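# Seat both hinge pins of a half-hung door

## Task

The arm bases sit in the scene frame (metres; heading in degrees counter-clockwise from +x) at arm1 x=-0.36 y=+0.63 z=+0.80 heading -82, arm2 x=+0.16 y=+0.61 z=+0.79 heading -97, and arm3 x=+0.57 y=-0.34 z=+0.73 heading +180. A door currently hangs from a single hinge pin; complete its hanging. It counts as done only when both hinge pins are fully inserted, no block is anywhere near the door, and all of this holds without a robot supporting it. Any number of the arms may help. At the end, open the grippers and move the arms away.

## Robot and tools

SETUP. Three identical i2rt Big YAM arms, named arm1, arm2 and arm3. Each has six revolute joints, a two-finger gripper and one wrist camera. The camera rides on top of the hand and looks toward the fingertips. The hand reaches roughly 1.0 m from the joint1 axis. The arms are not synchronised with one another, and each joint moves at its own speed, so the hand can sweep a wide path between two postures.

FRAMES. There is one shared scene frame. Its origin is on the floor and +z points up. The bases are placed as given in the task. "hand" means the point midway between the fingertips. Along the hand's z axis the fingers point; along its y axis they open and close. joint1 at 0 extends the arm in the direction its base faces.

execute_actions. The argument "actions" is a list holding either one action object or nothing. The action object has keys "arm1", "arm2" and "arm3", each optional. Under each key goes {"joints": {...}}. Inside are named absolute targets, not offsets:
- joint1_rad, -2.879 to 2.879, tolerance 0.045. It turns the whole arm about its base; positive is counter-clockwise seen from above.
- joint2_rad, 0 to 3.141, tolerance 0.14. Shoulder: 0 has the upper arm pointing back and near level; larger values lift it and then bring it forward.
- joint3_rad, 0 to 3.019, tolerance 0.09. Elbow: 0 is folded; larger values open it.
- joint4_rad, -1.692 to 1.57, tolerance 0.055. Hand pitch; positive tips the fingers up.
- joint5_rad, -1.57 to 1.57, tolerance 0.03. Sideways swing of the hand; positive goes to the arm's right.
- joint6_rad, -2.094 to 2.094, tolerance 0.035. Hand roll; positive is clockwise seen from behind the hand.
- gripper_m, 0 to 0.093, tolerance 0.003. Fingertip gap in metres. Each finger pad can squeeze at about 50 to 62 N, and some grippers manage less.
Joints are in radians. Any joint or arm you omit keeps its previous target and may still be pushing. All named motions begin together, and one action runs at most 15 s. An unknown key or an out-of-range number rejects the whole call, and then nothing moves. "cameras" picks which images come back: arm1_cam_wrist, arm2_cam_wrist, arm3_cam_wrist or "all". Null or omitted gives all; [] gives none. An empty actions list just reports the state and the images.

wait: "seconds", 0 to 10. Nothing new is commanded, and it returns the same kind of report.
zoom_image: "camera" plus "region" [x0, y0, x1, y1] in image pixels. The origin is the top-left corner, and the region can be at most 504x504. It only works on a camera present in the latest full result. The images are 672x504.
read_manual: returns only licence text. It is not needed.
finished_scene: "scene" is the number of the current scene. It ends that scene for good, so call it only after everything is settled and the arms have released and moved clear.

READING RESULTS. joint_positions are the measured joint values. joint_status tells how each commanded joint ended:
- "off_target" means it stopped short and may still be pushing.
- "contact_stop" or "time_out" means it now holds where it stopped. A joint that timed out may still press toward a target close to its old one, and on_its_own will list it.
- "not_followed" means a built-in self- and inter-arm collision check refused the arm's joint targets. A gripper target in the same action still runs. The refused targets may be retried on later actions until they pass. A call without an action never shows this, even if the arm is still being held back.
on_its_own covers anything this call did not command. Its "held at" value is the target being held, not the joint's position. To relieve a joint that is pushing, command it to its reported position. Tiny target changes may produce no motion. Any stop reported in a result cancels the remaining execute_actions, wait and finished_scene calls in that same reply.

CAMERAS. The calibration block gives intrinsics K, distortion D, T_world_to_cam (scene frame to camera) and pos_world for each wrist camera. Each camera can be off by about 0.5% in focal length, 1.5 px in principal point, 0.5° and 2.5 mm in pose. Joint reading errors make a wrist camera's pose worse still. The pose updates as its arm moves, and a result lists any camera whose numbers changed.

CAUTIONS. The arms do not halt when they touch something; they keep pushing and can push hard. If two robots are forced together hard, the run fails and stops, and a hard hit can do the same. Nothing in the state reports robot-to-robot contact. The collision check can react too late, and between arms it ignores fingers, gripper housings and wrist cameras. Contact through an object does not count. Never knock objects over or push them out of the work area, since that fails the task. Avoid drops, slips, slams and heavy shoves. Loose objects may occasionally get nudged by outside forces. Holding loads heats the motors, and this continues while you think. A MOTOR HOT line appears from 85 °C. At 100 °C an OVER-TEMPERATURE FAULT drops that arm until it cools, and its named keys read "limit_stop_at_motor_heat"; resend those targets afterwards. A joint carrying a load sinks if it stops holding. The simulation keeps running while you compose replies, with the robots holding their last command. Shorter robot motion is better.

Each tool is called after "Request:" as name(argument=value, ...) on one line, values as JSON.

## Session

Request:
execute_actions(actions=[])

Scene clock: 0.00 s.
arm1.joint_positions: joint1_rad=+0.332 joint2_rad=+0.631 joint3_rad=+1.578 joint4_rad=-1.256 joint5_rad=-0.107 joint6_rad=+0.756 gripper_m=+0.094
arm1.joint_status: not commanded
arm1.hand: x=-0.2483 y=+0.4489 z=+1.4437 quat_wxyz=(-0.586, -0.626, -0.510, +0.060) (m; scene frame)
arm2.joint_positions: joint1_rad=+0.261 joint2_rad=+0.479 joint3_rad=+1.654 joint4_rad=-1.566 joint5_rad=+0.237 joint6_rad=-0.367 gripper_m=+0.095
arm2.joint_status: not commanded
arm2.hand: x=+0.1320 y=+0.5162 z=+1.4154 quat_wxyz=(-0.267, -0.475, -0.679, +0.493) (m; scene frame)
arm3.joint_positions: joint1_rad=+0.477 joint2_rad=+0.659 joint3_rad=+1.381 joint4_rad=-1.534 joint5_rad=+0.258 joint6_rad=+0.163 gripper_m=+0.094
arm3.joint_status: not commanded
arm3.hand: x=+0.3581 y=-0.3995 z=+1.2221 quat_wxyz=(+0.002, +0.917, +0.094, -0.387) (m; scene frame)
pictures: arm1_cam_wrist, arm2_cam_wrist, arm3_cam_wrist
camera_calibration (this result's frames):
arm1_cam_wrist: T_world_to_cam=[[-0.711667, -0.195605, -0.674736, 0.884073], [0.0744882, 0.934031, -0.349339, 0.10487], [0.698556, -0.298873, -0.650149, 1.37221], [0, 0, 0, 1]] pos_world=[-0.337211, 0.485093, 1.52529]
arm2_cam_wrist: T_world_to_cam=[[-0.909937, -0.0591733, 0.410504, -0.431329], [-0.262569, 0.848354, -0.459731, 0.25282], [-0.321049, -0.526112, -0.787485, 1.55403], [0, 0, 0, 1]] pos_world=[0.17282, 0.57759, 1.51707]
arm3_cam_wrist: T_world_to_cam=[[-0.176431, 0.982061, 0.0665449, 0.371514], [0.967845, 0.185397, -0.170013, -0.0614173], [-0.1793, 0.0344096, -0.983192, 1.40834], [0, 0, 0, 1]] pos_world=[0.377505, -0.401924, 1.34951]
Images, in order (width x height): arm1_cam_wrist 672x504, arm2_cam_wrist 672x504, arm3_cam_wrist 672x504.

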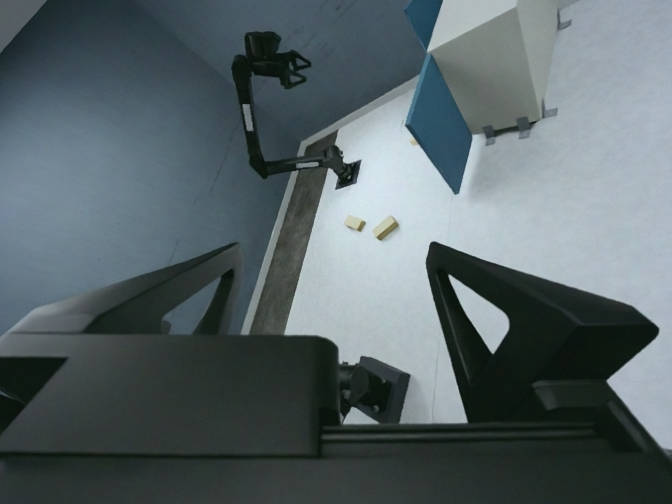

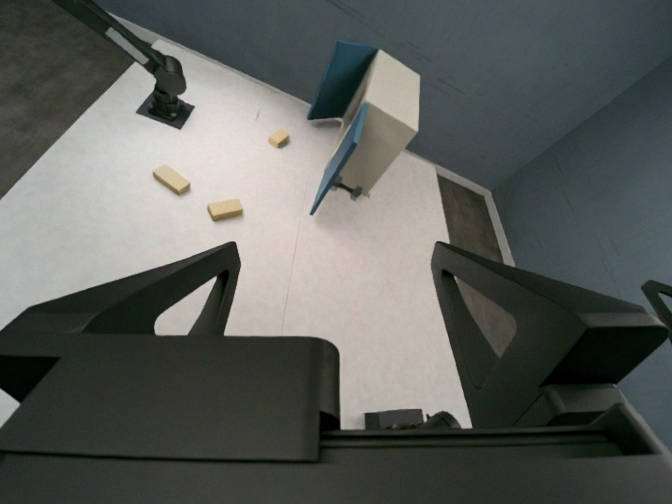

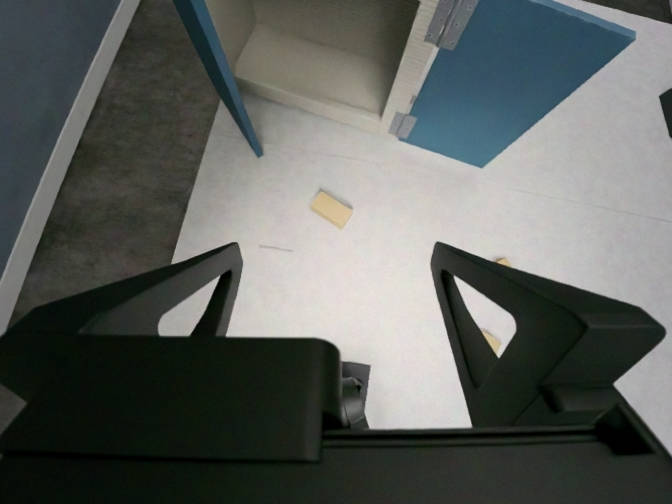

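Request:
zoom_image(camera="arm3_cam_wrist", region=[360, 0, 520, 170])

Request:
zoom_image(camera="arm3_cam_wrist", region=[240, 180, 360, 280])

Region (360, 0, 520, 170) of arm3_cam_wrist's 672x504 image, scaled by 2.965, with more detail than that image has; it fills the left 474 columns of this view, and the rest is white.

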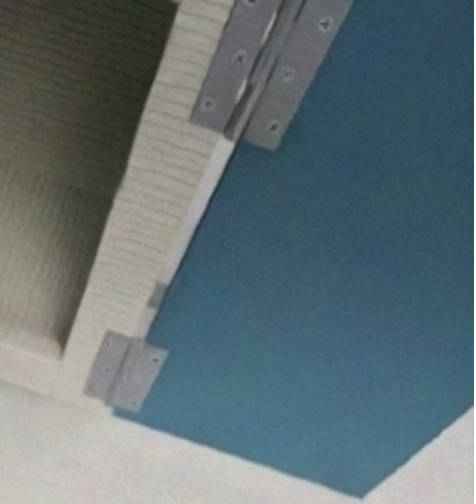

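Region (240, 180, 360, 280) of arm3_cam_wrist's 672x504 image, scaled by 4.200, with more detail than that image has.

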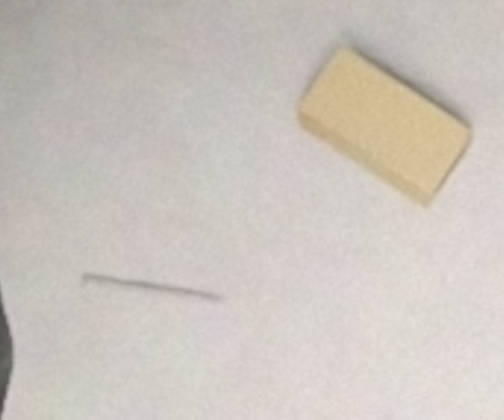

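Request:
execute_actions(actions=[{"arm3":{"joints":{"joint1_rad":0.624,"joint2_rad":1.43,"joint3_rad":0.828,"joint4_rad":-0.955,"joint5_rad":0,"joint6_rad":-0.977,"gripper_m":0.04}},"arm2":{"joints":{"joint1_rad":-0.02,"joint2_rad":1.95,"joint3_rad":1.35,"joint4_rad":0.62,"joint5_rad":0.3,"joint6_rad":0,"gripper_m":0}}}], cameras=["arm2_cam_wrist","arm3_cam_wrist"])

Scene clock: 40.73 s.
arm1.joint_positions: joint1_rad=+0.332 joint2_rad=+0.631 joint3_rad=+1.578 joint4_rad=-1.256 joint5_rad=-0.107 joint6_rad=+0.756 gripper_m=+0.094
arm1.joint_status: not commanded
arm1.hand: x=-0.2483 y=+0.4489 z=+1.4437 quat_wxyz=(-0.586, -0.626, -0.510, +0.060) (m; scene frame)
arm2.joint_positions: joint1_rad=-0.016 joint2_rad=+1.948 joint3_rad=+1.348 joint4_rad=+0.592 joint5_rad=+0.298 joint6_rad=-0.010 gripper_m=+0.001
arm2.joint_status: all done
arm2.hand: x=+0.0046 y=-0.1557 z=+1.0297 quat_wxyz=(-0.376, -0.596, -0.386, +0.596) (m; scene frame)
arm3.joint_positions: joint1_rad=+0.620 joint2_rad=+1.421 joint3_rad=+0.816 joint4_rad=-0.966 joint5_rad=+0.004 joint6_rad=-0.964 gripper_m=+0.040
arm3.joint_status: all done
arm3.hand: x=+0.2863 y=-0.5408 z=+0.7801 quat_wxyz=(-0.001, +0.704, +0.710, -0.001) (m; scene frame)
pictures: arm2_cam_wrist, arm3_cam_wrist
camera_calibration (this result's frames):
arm2_cam_wrist: T_world_to_cam=[[-0.906779, 0.421569, 0.00554954, 0.0632437], [0.244641, 0.536842, -0.807435, 0.919292], [-0.343369, -0.730808, -0.58993, 0.620678], [0, 0, 0, 1]] pos_world=[0.0455735, -0.0665797, 1.10807]
arm3_cam_wrist: T_world_to_cam=[[-0.999972, -0.00746297, -0.000629936, 0.280046], [-0.00643131, 0.81254, 0.58287, -0.0101261], [-0.00383809, 0.582857, -0.812565, 1.07902], [0, 0, 0, 1]] pos_world=[0.284114, -0.618595, 0.88285]
Images, in order (width x height): arm2_cam_wrist 672x504, arm3_cam_wrist 672x504.

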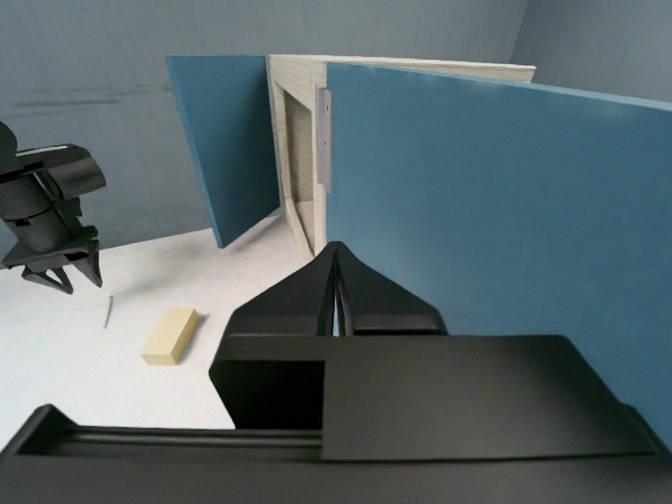

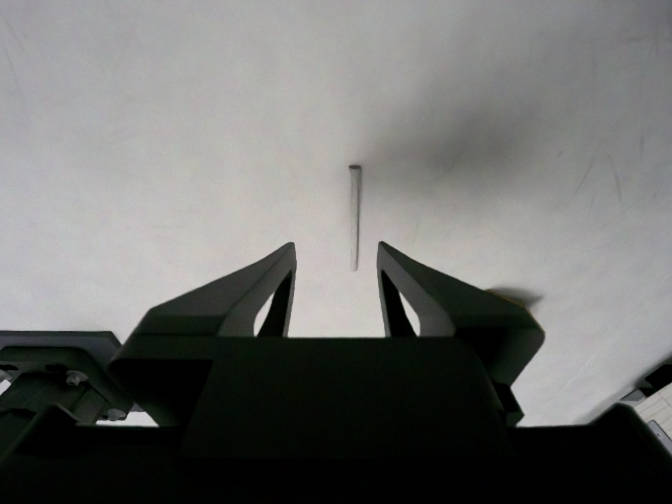

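Request:
zoom_image(camera="arm2_cam_wrist", region=[290, 50, 360, 200])

Region (290, 50, 360, 200) of arm2_cam_wrist's 672x504 image, scaled by 3.360, with more detail than that image has; it fills the left 235 columns of this view, and the rest is white.

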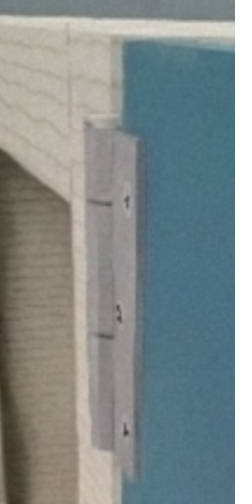

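Request:
execute_actions(actions=[{"arm3":{"joints":{"joint1_rad":0.63,"joint2_rad":1.545,"joint3_rad":0.80,"joint4_rad":-0.82,"gripper_m":0.03}}}], cameras=["arm3_cam_wrist"])

Scene clock: 52.87 s.
arm1.joint_positions: joint1_rad=+0.332 joint2_rad=+0.631 joint3_rad=+1.578 joint4_rad=-1.256 joint5_rad=-0.107 joint6_rad=+0.756 gripper_m=+0.094
arm1.joint_status: not commanded
arm1.hand: x=-0.2483 y=+0.4489 z=+1.4437 quat_wxyz=(-0.586, -0.626, -0.510, +0.060) (m; scene frame)
arm2.joint_positions: joint1_rad=-0.016 joint2_rad=+1.948 joint3_rad=+1.348 joint4_rad=+0.592 joint5_rad=+0.298 joint6_rad=-0.010 gripper_m=+0.001
arm2.joint_status: not commanded
arm2.hand: x=+0.0046 y=-0.1557 z=+1.0297 quat_wxyz=(-0.376, -0.596, -0.386, +0.596) (m; scene frame)
arm3.joint_positions: joint1_rad=+0.621 joint2_rad=+1.546 joint3_rad=+0.803 joint4_rad=-0.831 joint5_rad=+0.004 joint6_rad=-0.965 gripper_m=+0.030
arm3.joint_status: all done
arm3.hand: x=+0.2749 y=-0.5494 z=+0.7346 quat_wxyz=(-0.001, +0.704, +0.711, +0.001) (m; scene frame)
pictures: arm3_cam_wrist
camera_calibration (this result's frames):
arm3_cam_wrist: T_world_to_cam=[[-0.999954, -0.00898806, -0.00344847, 0.269803], [-0.00930856, 0.811371, 0.584458, 0.0222809], [-0.00245516, 0.584463, -0.811417, 1.04667], [0, 0, 0, 1]] pos_world=[0.272568, -0.627393, 0.837194]
Images, in order (width x height): arm3_cam_wrist 672x504.

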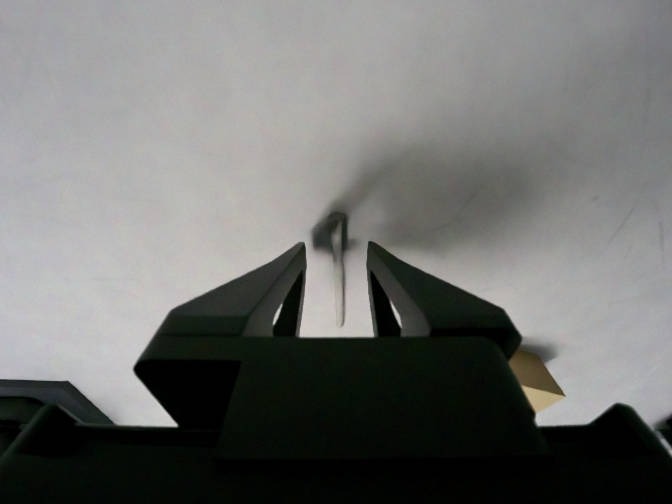

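Request:
execute_actions(actions=[{"arm3":{"joints":{"joint2_rad":1.592,"joint4_rad":-0.80}}}], cameras=["arm3_cam_wrist"])

Scene clock: 60.00 s.
arm1.joint_positions: joint1_rad=+0.332 joint2_rad=+0.631 joint3_rad=+1.578 joint4_rad=-1.256 joint5_rad=-0.107 joint6_rad=+0.756 gripper_m=+0.094
arm1.joint_status: not commanded
arm1.hand: x=-0.2483 y=+0.4489 z=+1.4437 quat_wxyz=(-0.586, -0.626, -0.510, +0.060) (m; scene frame)
arm2.joint_positions: joint1_rad=-0.016 joint2_rad=+1.948 joint3_rad=+1.348 joint4_rad=+0.592 joint5_rad=+0.298 joint6_rad=-0.010 gripper_m=+0.001
arm2.joint_status: not commanded
arm2.hand: x=+0.0046 y=-0.1557 z=+1.0297 quat_wxyz=(-0.376, -0.596, -0.386, +0.596) (m; scene frame)
arm3.joint_positions: joint1_rad=+0.621 joint2_rad=+1.570 joint3_rad=+0.803 joint4_rad=-0.809 joint5_rad=+0.003 joint6_rad=-0.965 gripper_m=+0.030
arm3.joint_status: all done
arm3.hand: x=+0.2730 y=-0.5508 z=+0.7264 quat_wxyz=(-0.001, +0.703, +0.711, +0.002) (m; scene frame)
pictures: arm3_cam_wrist
camera_calibration (this result's frames):
arm3_cam_wrist: T_world_to_cam=[[-0.999942, -0.00936689, -0.00523429, 0.268952], [-0.0106587, 0.810905, 0.585081, 0.0278746], [-0.00123588, 0.585103, -0.810958, 1.04054], [0, 0, 0, 1]] pos_world=[0.270519, -0.628907, 0.828931]
Images, in order (width x height): arm3_cam_wrist 672x504.

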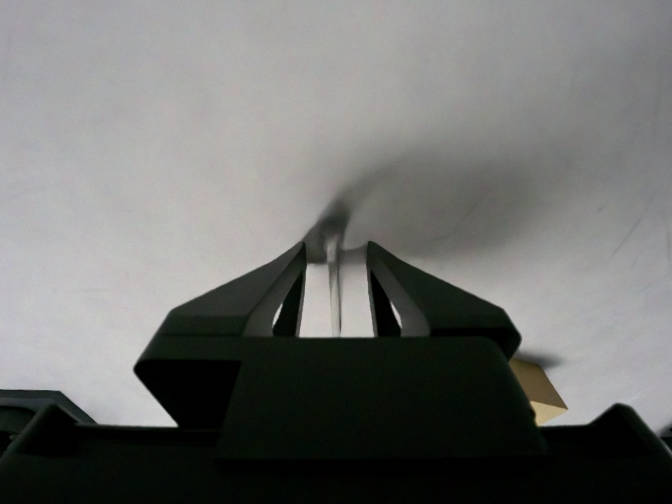

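Nudge down slightly to ensure contact, then close.

Request:
execute_actions(actions=[{"arm3":{"joints":{"joint2_rad":1.602}}}], cameras=[])

Request:
execute_actions(actions=[{"arm3":{"joints":{"gripper_m":0,"joint2_rad":1.585}}}], cameras=[])

Request:
execute_actions(actions=[{"arm3":{"joints":{"joint2_rad":1.2}}}], cameras=["arm3_cam_wrist"])

Scene clock: 65.27 s.
arm1.joint_positions: joint1_rad=+0.332 joint2_rad=+0.631 joint3_rad=+1.578 joint4_rad=-1.256 joint5_rad=-0.107 joint6_rad=+0.756 gripper_m=+0.094
arm1.joint_status: not commanded
arm1.hand: x=-0.2483 y=+0.4489 z=+1.4437 quat_wxyz=(-0.586, -0.626, -0.510, +0.060) (m; scene frame)
arm2.joint_positions: joint1_rad=-0.016 joint2_rad=+1.948 joint3_rad=+1.348 joint4_rad=+0.592 joint5_rad=+0.298 joint6_rad=-0.010 gripper_m=+0.001
arm2.joint_status: not commanded
arm2.hand: x=+0.0046 y=-0.1557 z=+1.0297 quat_wxyz=(-0.376, -0.596, -0.386, +0.596) (m; scene frame)
arm3.joint_positions: joint1_rad=+0.621 joint2_rad=+1.570 joint3_rad=+0.803 joint4_rad=-0.809 joint5_rad=+0.003 joint6_rad=-0.965 gripper_m=+0.030
arm3.joint_status: all done
arm3.hand: x=+0.2730 y=-0.5508 z=+0.7264 quat_wxyz=(-0.001, +0.703, +0.711, +0.002) (m; scene frame)
pictures: none
No camera images: the call's "cameras" was empty. Leave "cameras" out to get every camera's image.

Scene clock: 65.80 s.
arm1.joint_positions: joint1_rad=+0.332 joint2_rad=+0.631 joint3_rad=+1.578 joint4_rad=-1.256 joint5_rad=-0.107 joint6_rad=+0.756 gripper_m=+0.094
arm1.joint_status: not commanded
arm1.hand: x=-0.2483 y=+0.4489 z=+1.4437 quat_wxyz=(-0.586, -0.626, -0.510, +0.060) (m; scene frame)
arm2.joint_positions: joint1_rad=-0.016 joint2_rad=+1.948 joint3_rad=+1.348 joint4_rad=+0.592 joint5_rad=+0.298 joint6_rad=-0.010 gripper_m=+0.001
arm2.joint_status: not commanded
arm2.hand: x=+0.0046 y=-0.1557 z=+1.0297 quat_wxyz=(-0.376, -0.596, -0.386, +0.596) (m; scene frame)
arm3.joint_positions: joint1_rad=+0.625 joint2_rad=+1.570 joint3_rad=+0.803 joint4_rad=-0.810 joint5_rad=-0.001 joint6_rad=-0.965 gripper_m=+0.002
arm3.joint_status: all done
arm3.hand: x=+0.2744 y=-0.5524 z=+0.7264 quat_wxyz=(+0.001, +0.702, +0.712, +0.002) (m; scene frame)
pictures: none
No camera images: the call's "cameras" was empty. Leave "cameras" out to get every camera's image.

Scene clock: 66.97 s.
arm1.joint_positions: joint1_rad=+0.332 joint2_rad=+0.631 joint3_rad=+1.578 joint4_rad=-1.256 joint5_rad=-0.107 joint6_rad=+0.756 gripper_m=+0.094
arm1.joint_status: not commanded
arm1.hand: x=-0.2483 y=+0.4489 z=+1.4437 quat_wxyz=(-0.586, -0.626, -0.510, +0.060) (m; scene frame)
arm2.joint_positions: joint1_rad=-0.016 joint2_rad=+1.948 joint3_rad=+1.348 joint4_rad=+0.592 joint5_rad=+0.298 joint6_rad=-0.010 gripper_m=+0.001
arm2.joint_status: not commanded
arm2.hand: x=+0.0046 y=-0.1557 z=+1.0297 quat_wxyz=(-0.376, -0.596, -0.386, +0.596) (m; scene frame)
arm3.joint_positions: joint1_rad=+0.625 joint2_rad=+1.186 joint3_rad=+0.800 joint4_rad=-0.809 joint5_rad=-0.001 joint6_rad=-0.965 gripper_m=+0.002
arm3.joint_status: all done
arm3.hand: x=+0.2551 y=-0.5660 z=+0.8626 quat_wxyz=(-0.031, +0.690, +0.699, -0.185) (m; scene frame)
pictures: arm3_cam_wrist
camera_calibration (this result's frames):
arm3_cam_wrist: T_world_to_cam=[[-0.954304, 0.0196881, 0.298188, -0.00530019], [0.134488, 0.919365, 0.369705, 0.17046], [-0.266865, 0.392913, -0.880001, 1.1784], [0, 0, 0, 1]] pos_world=[0.286491, -0.61962, 0.975556]
Images, in order (width x height): arm3_cam_wrist 672x504.

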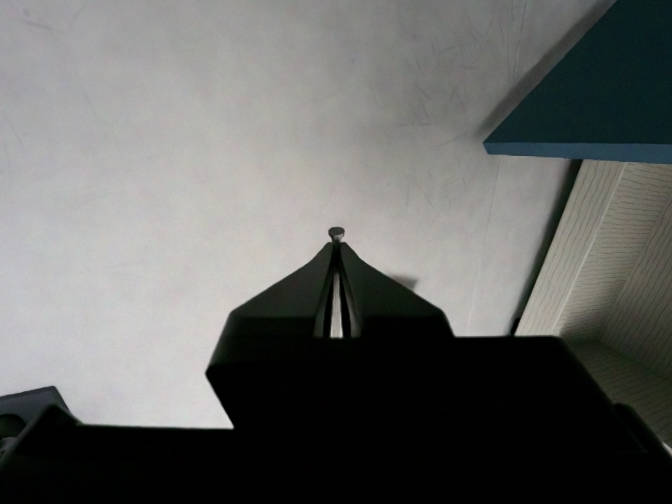

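Request:
execute_actions(actions=[{"arm3":{"joints":{"joint1_rad":-0.11,"joint2_rad":1.1,"joint3_rad":0.6,"joint4_rad":0.5,"joint6_rad":-0.004}},"arm2":{"joints":{"joint2_rad":2.35,"joint3_rad":1.37,"joint4_rad":1.16}}}], cameras=["arm2_cam_wrist","arm3_cam_wrist"])

Scene clock: 77.33 s.
arm1.joint_positions: joint1_rad=+0.332 joint2_rad=+0.631 joint3_rad=+1.578 joint4_rad=-1.256 joint5_rad=-0.107 joint6_rad=+0.756 gripper_m=+0.094
arm1.joint_status: not commanded
arm1.hand: x=-0.2483 y=+0.4489 z=+1.4437 quat_wxyz=(-0.586, -0.626, -0.510, +0.060) (m; scene frame)
arm2.joint_positions: joint1_rad=-0.016 joint2_rad=+2.360 joint3_rad=+1.353 joint4_rad=+1.135 joint5_rad=+0.298 joint6_rad=-0.010 gripper_m=+0.001
arm2.joint_status: all done
arm2.hand: x=+0.0046 y=-0.1567 z=+0.8462 quat_wxyz=(-0.411, -0.564, -0.348, +0.626) (m; scene frame)
arm3.joint_positions: joint1_rad=-0.109 joint2_rad=+1.104 joint3_rad=+0.597 joint4_rad=+0.481 joint5_rad=-0.001 joint6_rad=-0.017 gripper_m=+0.002
arm3.joint_status: all done
arm3.hand: x=+0.0816 y=-0.2847 z=+1.0354 quat_wxyz=(-0.045, +0.715, -0.035, -0.697) (m; scene frame)
pictures: arm2_cam_wrist, arm3_cam_wrist
camera_calibration (this result's frames):
arm2_cam_wrist: T_world_to_cam=[[-0.907033, 0.419653, -0.0343874, 0.0980556], [0.229252, 0.423695, -0.876314, 0.812209], [-0.353178, -0.802729, -0.480512, 0.407883], [0, 0, 0, 1]] pos_world=[0.0467944, -0.0578591, 0.911115]
arm3_cam_wrist: T_world_to_cam=[[0.109909, 0.993845, 0.0138835, 0.256863], [0.599526, -0.0551474, -0.798453, 0.765395], [-0.792773, 0.0960806, -0.601897, 0.844109], [0, 0, 0, 1]] pos_world=[0.182081, -0.294174, 1.11563]
Images, in order (width x height): arm2_cam_wrist 672x504, arm3_cam_wrist 672x504.

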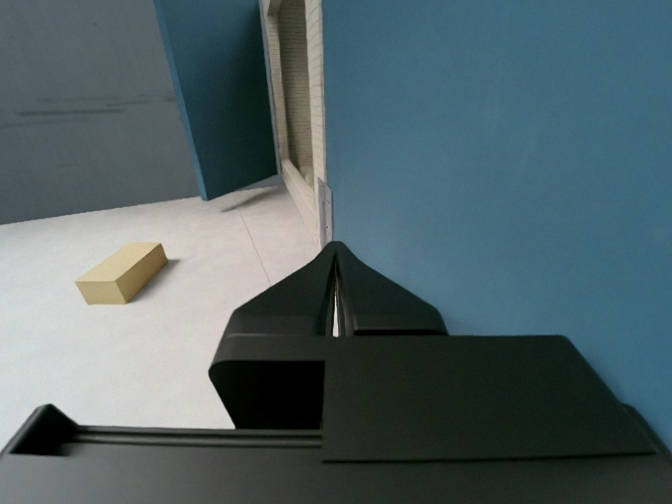

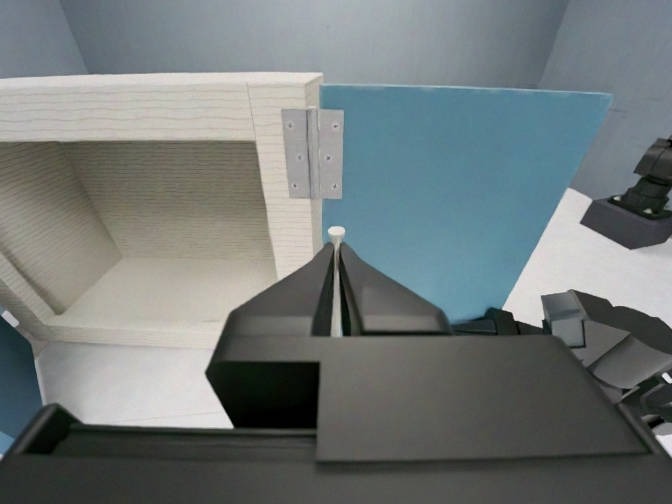

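Request:
zoom_image(camera="arm3_cam_wrist", region=[270, 80, 360, 210])

Request:
zoom_image(camera="arm2_cam_wrist", region=[290, 160, 360, 245])

Region (270, 80, 360, 210) of arm3_cam_wrist's 672x504 image, scaled by 3.877, with more detail than that image has; it fills the left 349 columns of this view, and the rest is white.

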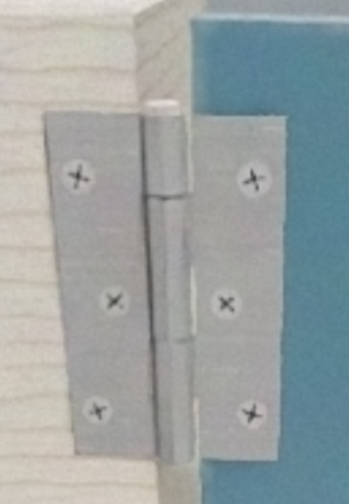

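Region (290, 160, 360, 245) of arm2_cam_wrist's 672x504 image, scaled by 5.929, with more detail than that image has; it fills the left 415 columns of this view, and the rest is white.

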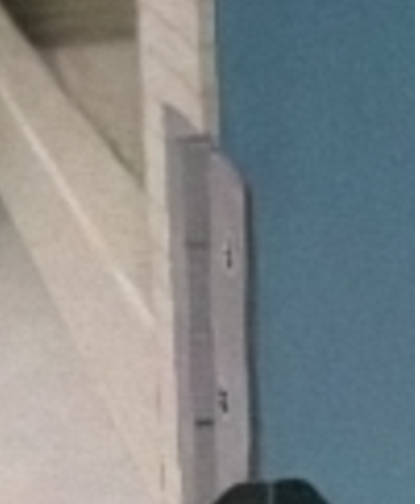

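Request:
execute_actions(actions=[{"arm3":{"joints":{"joint1_rad":-0.052,"joint2_rad":1.677,"joint3_rad":0.765,"joint4_rad":0.938,"joint5_rad":0.074}}}], cameras=["arm2_cam_wrist","arm3_cam_wrist"])

Request:
zoom_image(camera="arm2_cam_wrist", region=[250, 60, 370, 240])

Scene clock: 110.83 s.
arm1.joint_positions: joint1_rad=+0.332 joint2_rad=+0.631 joint3_rad=+1.578 joint4_rad=-1.256 joint5_rad=-0.107 joint6_rad=+0.756 gripper_m=+0.094
arm1.joint_status: not commanded
arm1.hand: x=-0.2483 y=+0.4489 z=+1.4437 quat_wxyz=(-0.586, -0.626, -0.510, +0.060) (m; scene frame)
arm2.joint_positions: joint1_rad=-0.016 joint2_rad=+2.360 joint3_rad=+1.353 joint4_rad=+1.135 joint5_rad=+0.298 joint6_rad=-0.010 gripper_m=+0.001
arm2.joint_status: not commanded
arm2.hand: x=+0.0046 y=-0.1567 z=+0.8462 quat_wxyz=(-0.411, -0.564, -0.348, +0.626) (m; scene frame)
arm3.joint_positions: joint1_rad=-0.055 joint2_rad=+1.685 joint3_rad=+0.739 joint4_rad=+0.919 joint5_rad=+0.070 joint6_rad=-0.016 gripper_m=+0.002
arm3.joint_status: all done
arm3.hand: x=-0.0295 y=-0.2929 z=+0.9103 quat_wxyz=(-0.051, +0.715, -0.041, -0.696) (m; scene frame)
pictures: arm2_cam_wrist, arm3_cam_wrist
camera_calibration (this result's frames):
arm2_cam_wrist: T_world_to_cam=[[-0.907033, 0.419653, -0.0343874, 0.0980556], [0.229252, 0.423695, -0.876314, 0.812209], [-0.353178, -0.802729, -0.480512, 0.407883], [0, 0, 0, 1]] pos_world=[0.0467944, -0.0578591, 0.911115]
arm3_cam_wrist: T_world_to_cam=[[0.126172, 0.991895, 0.0150001, 0.277871], [0.599536, -0.0641985, -0.797769, 0.728428], [-0.79034, 0.109649, -0.602777, 0.686368], [0, 0, 0, 1]] pos_world=[0.0706853, -0.304114, 0.990676]
Images, in order (width x height): arm2_cam_wrist 672x504, arm3_cam_wrist 672x504.

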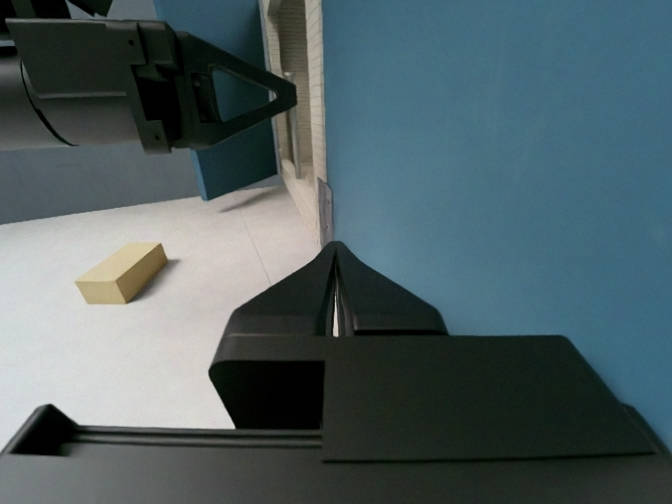

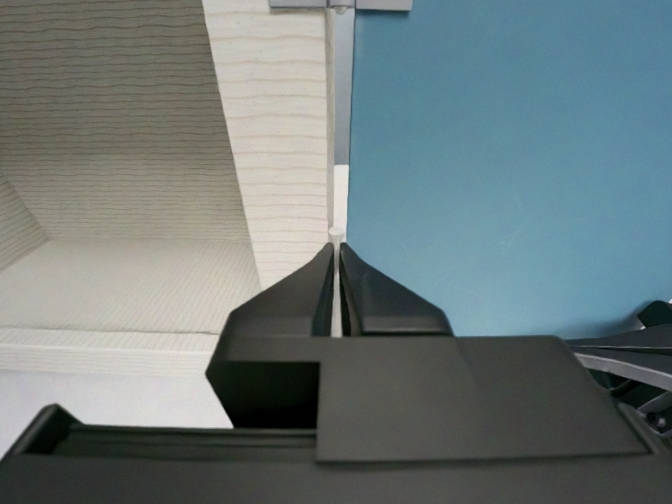

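Region (250, 60, 370, 240) of arm2_cam_wrist's 672x504 image, scaled by 2.800, with more detail than that image has.

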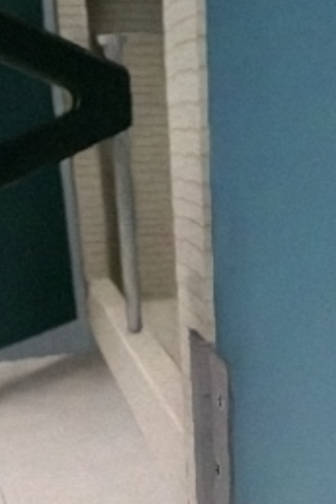

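Request:
execute_actions(actions=[{"arm3":{"joints":{"joint2_rad":1.742,"joint3_rad":0.835,"joint5_rad":0.09}}}], cameras=["arm2_cam_wrist","arm3_cam_wrist"])

Request:
zoom_image(camera="arm2_cam_wrist", region=[295, 150, 355, 210])

Request:
zoom_image(camera="arm3_cam_wrist", region=[290, 0, 390, 260])

Scene clock: 131.00 s.
arm1.joint_positions: joint1_rad=+0.332 joint2_rad=+0.631 joint3_rad=+1.578 joint4_rad=-1.256 joint5_rad=-0.107 joint6_rad=+0.756 gripper_m=+0.094
arm1.joint_status: not commanded
arm1.hand: x=-0.2483 y=+0.4489 z=+1.4437 quat_wxyz=(-0.586, -0.626, -0.510, +0.060) (m; scene frame)
arm2.joint_positions: joint1_rad=-0.016 joint2_rad=+2.360 joint3_rad=+1.353 joint4_rad=+1.135 joint5_rad=+0.298 joint6_rad=-0.010 gripper_m=+0.001
arm2.joint_status: not commanded
arm2.hand: x=+0.0046 y=-0.1567 z=+0.8462 quat_wxyz=(-0.411, -0.564, -0.348, +0.626) (m; scene frame)
arm3.joint_positions: joint1_rad=-0.055 joint2_rad=+1.728 joint3_rad=+0.793 joint4_rad=+0.920 joint5_rad=+0.086 joint6_rad=-0.016 gripper_m=+0.002
arm3.joint_status: all done
arm3.hand: x=-0.0481 y=-0.2891 z=+0.9105 quat_wxyz=(-0.057, +0.711, -0.047, -0.700) (m; scene frame)
pictures: arm2_cam_wrist, arm3_cam_wrist
camera_calibration (this result's frames):
arm2_cam_wrist: T_world_to_cam=[[-0.907033, 0.419653, -0.0343874, 0.0980556], [0.229252, 0.423695, -0.876314, 0.812209], [-0.353178, -0.802729, -0.480512, 0.407883], [0, 0, 0, 1]] pos_world=[0.0467944, -0.0578591, 0.911115]
arm3_cam_wrist: T_world_to_cam=[[0.141856, 0.989782, 0.0144672, 0.277069], [0.589351, -0.0727057, -0.804599, 0.743209], [-0.795325, 0.122664, -0.593642, 0.666558], [0, 0, 0, 1]] pos_world=[0.0528154, -0.301965, 0.989674]
Images, in order (width x height): arm2_cam_wrist 672x504, arm3_cam_wrist 672x504.

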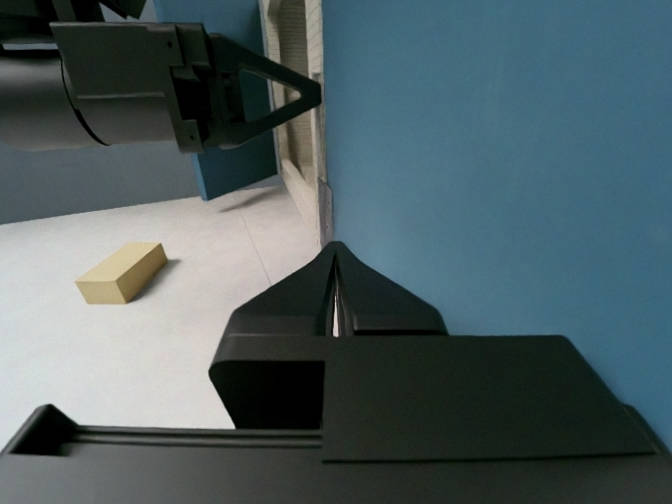

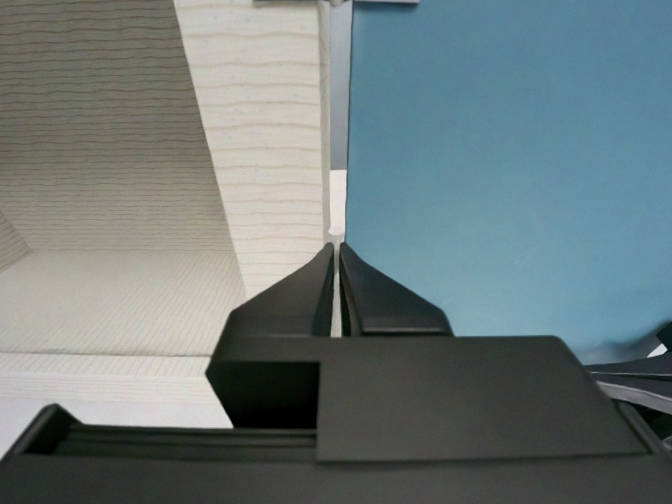

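Region (295, 150, 355, 210) of arm2_cam_wrist's 672x504 image, scaled by 8.400, with more detail than that image has.

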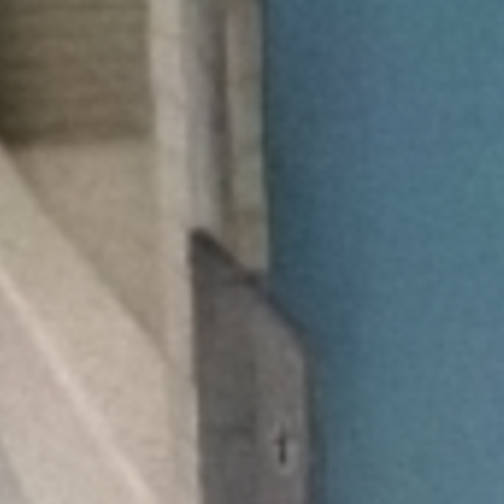

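Region (290, 0, 390, 260) of arm3_cam_wrist's 672x504 image, scaled by 1.938, with more detail than that image has; it fills the left 194 columns of this view, and the rest is white.

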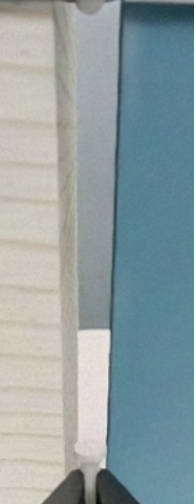

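Request:
execute_actions(actions=[], cameras=["arm2_cam_wrist","arm3_cam_wrist"])

Scene clock: 157.73 s.
arm1.joint_positions: joint1_rad=+0.332 joint2_rad=+0.631 joint3_rad=+1.578 joint4_rad=-1.256 joint5_rad=-0.107 joint6_rad=+0.756 gripper_m=+0.094
arm1.joint_status: not commanded
arm1.hand: x=-0.2483 y=+0.4489 z=+1.4437 quat_wxyz=(-0.586, -0.626, -0.510, +0.060) (m; scene frame)
arm2.joint_positions: joint1_rad=-0.016 joint2_rad=+2.360 joint3_rad=+1.353 joint4_rad=+1.135 joint5_rad=+0.298 joint6_rad=-0.010 gripper_m=+0.001
arm2.joint_status: not commanded
arm2.hand: x=+0.0046 y=-0.1567 z=+0.8462 quat_wxyz=(-0.411, -0.564, -0.348, +0.626) (m; scene frame)
arm3.joint_positions: joint1_rad=-0.055 joint2_rad=+1.728 joint3_rad=+0.793 joint4_rad=+0.920 joint5_rad=+0.086 joint6_rad=-0.016 gripper_m=+0.002
arm3.joint_status: all done
arm3.hand: x=-0.0481 y=-0.2891 z=+0.9105 quat_wxyz=(-0.057, +0.711, -0.047, -0.700) (m; scene frame)
pictures: arm2_cam_wrist, arm3_cam_wrist
camera_calibration (this result's frames):
arm2_cam_wrist: T_world_to_cam=[[-0.907033, 0.419653, -0.0343874, 0.0980556], [0.229252, 0.423695, -0.876314, 0.812209], [-0.353178, -0.802729, -0.480512, 0.407883], [0, 0, 0, 1]] pos_world=[0.0467944, -0.0578591, 0.911115]
arm3_cam_wrist: T_world_to_cam=[[0.141856, 0.989782, 0.0144672, 0.277069], [0.589351, -0.0727057, -0.804599, 0.743209], [-0.795325, 0.122664, -0.593642, 0.666558], [0, 0, 0, 1]] pos_world=[0.0528154, -0.301965, 0.989674]
Images, in order (width x height): arm2_cam_wrist 672x504, arm3_cam_wrist 672x504.

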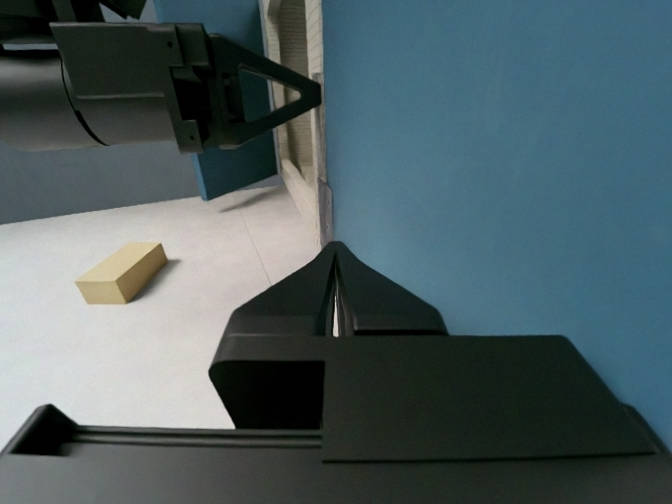

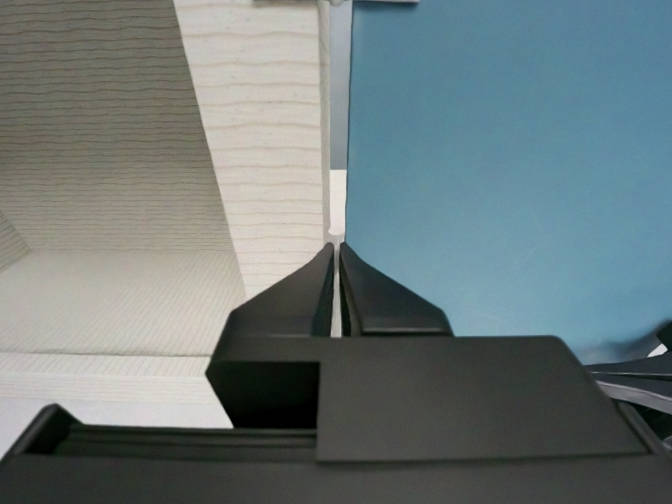

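Request:
execute_actions(actions=[{"arm3":{"joints":{"joint3_rad":0.846}}}], cameras=["arm2_cam_wrist"])

Request:
zoom_image(camera="arm2_cam_wrist", region=[280, 60, 380, 250])

Scene clock: 161.67 s.
arm1.joint_positions: joint1_rad=+0.332 joint2_rad=+0.631 joint3_rad=+1.578 joint4_rad=-1.256 joint5_rad=-0.107 joint6_rad=+0.756 gripper_m=+0.094
arm1.joint_status: not commanded
arm1.hand: x=-0.2483 y=+0.4489 z=+1.4437 quat_wxyz=(-0.586, -0.626, -0.510, +0.060) (m; scene frame)
arm2.joint_positions: joint1_rad=-0.016 joint2_rad=+2.360 joint3_rad=+1.353 joint4_rad=+1.135 joint5_rad=+0.298 joint6_rad=-0.010 gripper_m=+0.001
arm2.joint_status: not commanded
arm2.hand: x=+0.0046 y=-0.1567 z=+0.8462 quat_wxyz=(-0.411, -0.564, -0.348, +0.626) (m; scene frame)
arm3.joint_positions: joint1_rad=-0.055 joint2_rad=+1.728 joint3_rad=+0.793 joint4_rad=+0.920 joint5_rad=+0.086 joint6_rad=-0.016 gripper_m=+0.002
arm3.joint_status: all done
arm3.hand: x=-0.0481 y=-0.2891 z=+0.9105 quat_wxyz=(-0.057, +0.711, -0.047, -0.700) (m; scene frame)
pictures: arm2_cam_wrist
camera_calibration (this result's frames):
arm2_cam_wrist: T_world_to_cam=[[-0.907033, 0.419653, -0.0343874, 0.0980556], [0.229252, 0.423695, -0.876314, 0.812209], [-0.353178, -0.802729, -0.480512, 0.407883], [0, 0, 0, 1]] pos_world=[0.0467944, -0.0578591, 0.911115]
Images, in order (width x height): arm2_cam_wrist 672x504.

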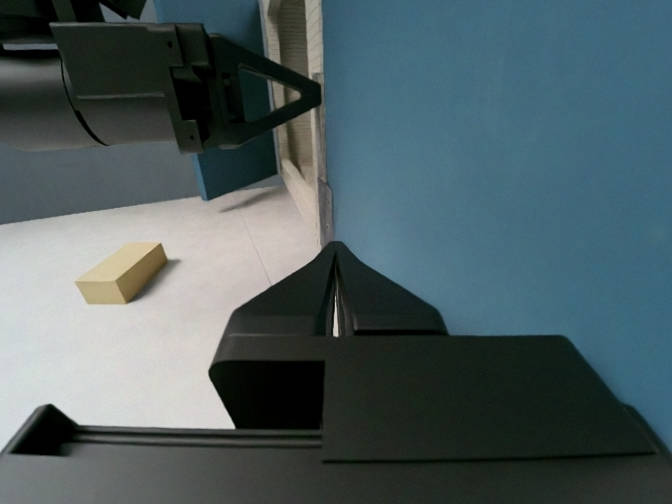

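Region (280, 60, 380, 250) of arm2_cam_wrist's 672x504 image, scaled by 2.653, with more detail than that image has; it fills the left 265 columns of this view, and the rest is white.

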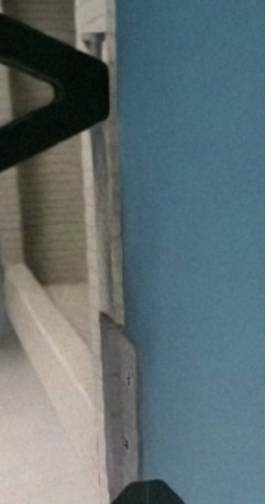

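Request:
execute_actions(actions=[{"arm3":{"joints":{"joint3_rad":0.853}}}], cameras=["arm2_cam_wrist"])

Request:
zoom_image(camera="arm2_cam_wrist", region=[295, 150, 355, 210])

Scene clock: 166.37 s.
arm1.joint_positions: joint1_rad=+0.332 joint2_rad=+0.631 joint3_rad=+1.578 joint4_rad=-1.256 joint5_rad=-0.107 joint6_rad=+0.756 gripper_m=+0.094
arm1.joint_status: not commanded
arm1.hand: x=-0.2483 y=+0.4489 z=+1.4437 quat_wxyz=(-0.586, -0.626, -0.510, +0.060) (m; scene frame)
arm2.joint_positions: joint1_rad=-0.016 joint2_rad=+2.360 joint3_rad=+1.353 joint4_rad=+1.135 joint5_rad=+0.298 joint6_rad=-0.010 gripper_m=+0.001
arm2.joint_status: not commanded
arm2.hand: x=+0.0046 y=-0.1567 z=+0.8462 quat_wxyz=(-0.411, -0.564, -0.348, +0.626) (m; scene frame)
arm3.joint_positions: joint1_rad=-0.055 joint2_rad=+1.728 joint3_rad=+0.801 joint4_rad=+0.921 joint5_rad=+0.086 joint6_rad=-0.016 gripper_m=+0.002
arm3.joint_status: all done
arm3.hand: x=-0.0506 y=-0.2889 z=+0.9145 quat_wxyz=(-0.057, +0.708, -0.047, -0.703) (m; scene frame)
pictures: arm2_cam_wrist
camera_calibration (this result's frames):
arm2_cam_wrist: T_world_to_cam=[[-0.907033, 0.419653, -0.0343874, 0.0980556], [0.229252, 0.423695, -0.876314, 0.812209], [-0.353178, -0.802729, -0.480512, 0.407883], [0, 0, 0, 1]] pos_world=[0.0467944, -0.0578591, 0.911115]
Images, in order (width x height): arm2_cam_wrist 672x504.

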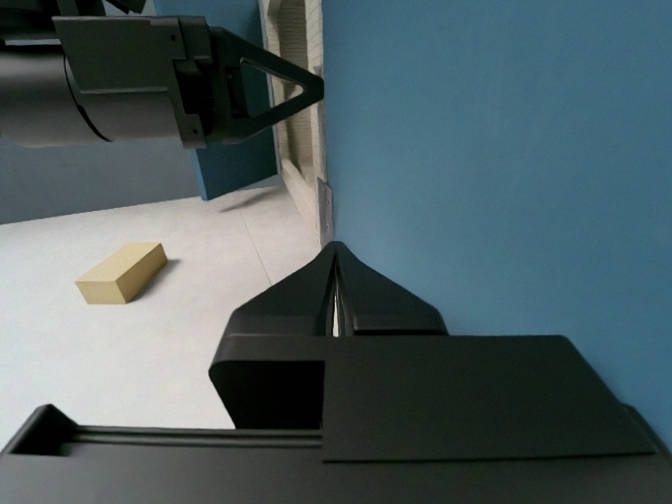

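Region (295, 150, 355, 210) of arm2_cam_wrist's 672x504 image, scaled by 8.400, with more detail than that image has.

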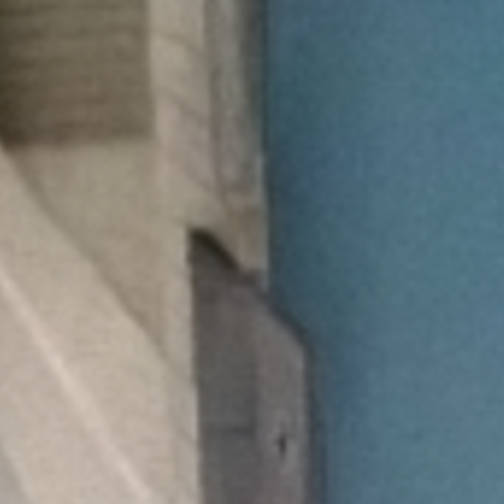

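Request:
execute_actions(actions=[{"arm3":{"joints":{"joint2_rad":1.768,"joint3_rad":0.843,"joint4_rad":0.955}}}], cameras=["arm2_cam_wrist","arm3_cam_wrist"])

Request:
zoom_image(camera="arm2_cam_wrist", region=[295, 150, 355, 210])

Scene clock: 172.40 s.
arm1.joint_positions: joint1_rad=+0.332 joint2_rad=+0.631 joint3_rad=+1.578 joint4_rad=-1.256 joint5_rad=-0.107 joint6_rad=+0.756 gripper_m=+0.094
arm1.joint_status: not commanded
arm1.hand: x=-0.2483 y=+0.4489 z=+1.4437 quat_wxyz=(-0.586, -0.626, -0.510, +0.060) (m; scene frame)
arm2.joint_positions: joint1_rad=-0.016 joint2_rad=+2.360 joint3_rad=+1.353 joint4_rad=+1.135 joint5_rad=+0.298 joint6_rad=-0.010 gripper_m=+0.001
arm2.joint_status: not commanded
arm2.hand: x=+0.0046 y=-0.1567 z=+0.8462 quat_wxyz=(-0.411, -0.564, -0.348, +0.626) (m; scene frame)
arm3.joint_positions: joint1_rad=-0.054 joint2_rad=+1.751 joint3_rad=+0.801 joint4_rad=+0.937 joint5_rad=+0.086 joint6_rad=-0.016 gripper_m=+0.002
arm3.joint_status: all done
arm3.hand: x=-0.0520 y=-0.2892 z=+0.9046 quat_wxyz=(-0.056, +0.710, -0.046, -0.700) (m; scene frame)
pictures: arm2_cam_wrist, arm3_cam_wrist
camera_calibration (this result's frames):
arm2_cam_wrist: T_world_to_cam=[[-0.907033, 0.419653, -0.0343874, 0.0980556], [0.229252, 0.423695, -0.876314, 0.812209], [-0.353178, -0.802729, -0.480512, 0.407883], [0, 0, 0, 1]] pos_world=[0.0467944, -0.0578591, 0.911115]
arm3_cam_wrist: T_world_to_cam=[[0.141132, 0.989887, 0.0143059, 0.277923], [0.587872, -0.0721707, -0.805728, 0.741821], [-0.796548, 0.122124, -0.592112, 0.65839], [0, 0, 0, 1]] pos_world=[0.0491193, -0.30198, 0.983571]
Images, in order (width x height): arm2_cam_wrist 672x504, arm3_cam_wrist 672x504.

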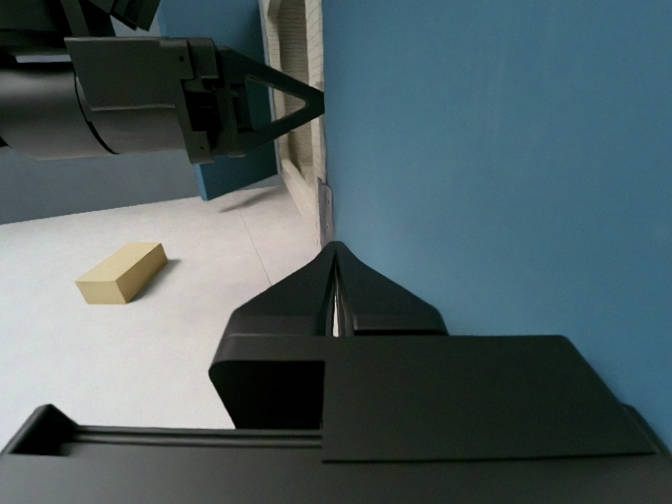

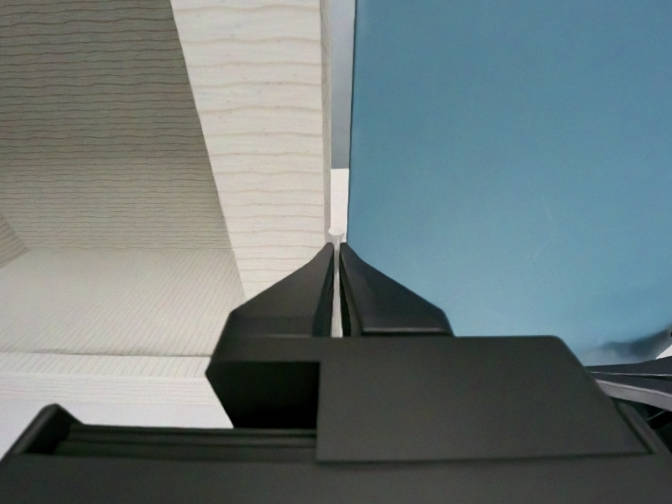

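Region (295, 150, 355, 210) of arm2_cam_wrist's 672x504 image, scaled by 8.400, with more detail than that image has.

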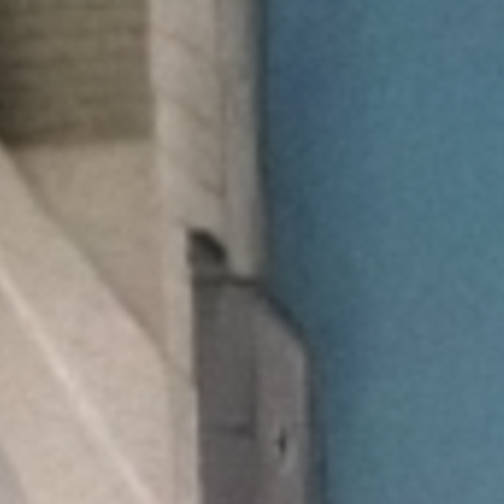

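Request:
zoom_image(camera="arm3_cam_wrist", region=[300, 210, 380, 340])

Region (300, 210, 380, 340) of arm3_cam_wrist's 672x504 image, scaled by 3.877, with more detail than that image has; it fills the left 310 columns of this view, and the rest is white.

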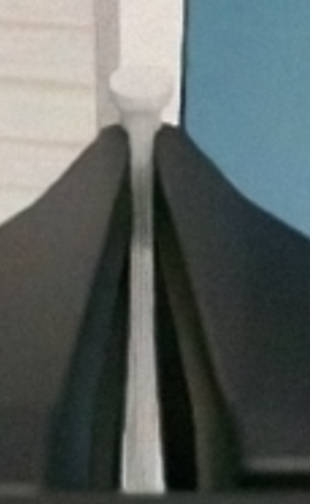

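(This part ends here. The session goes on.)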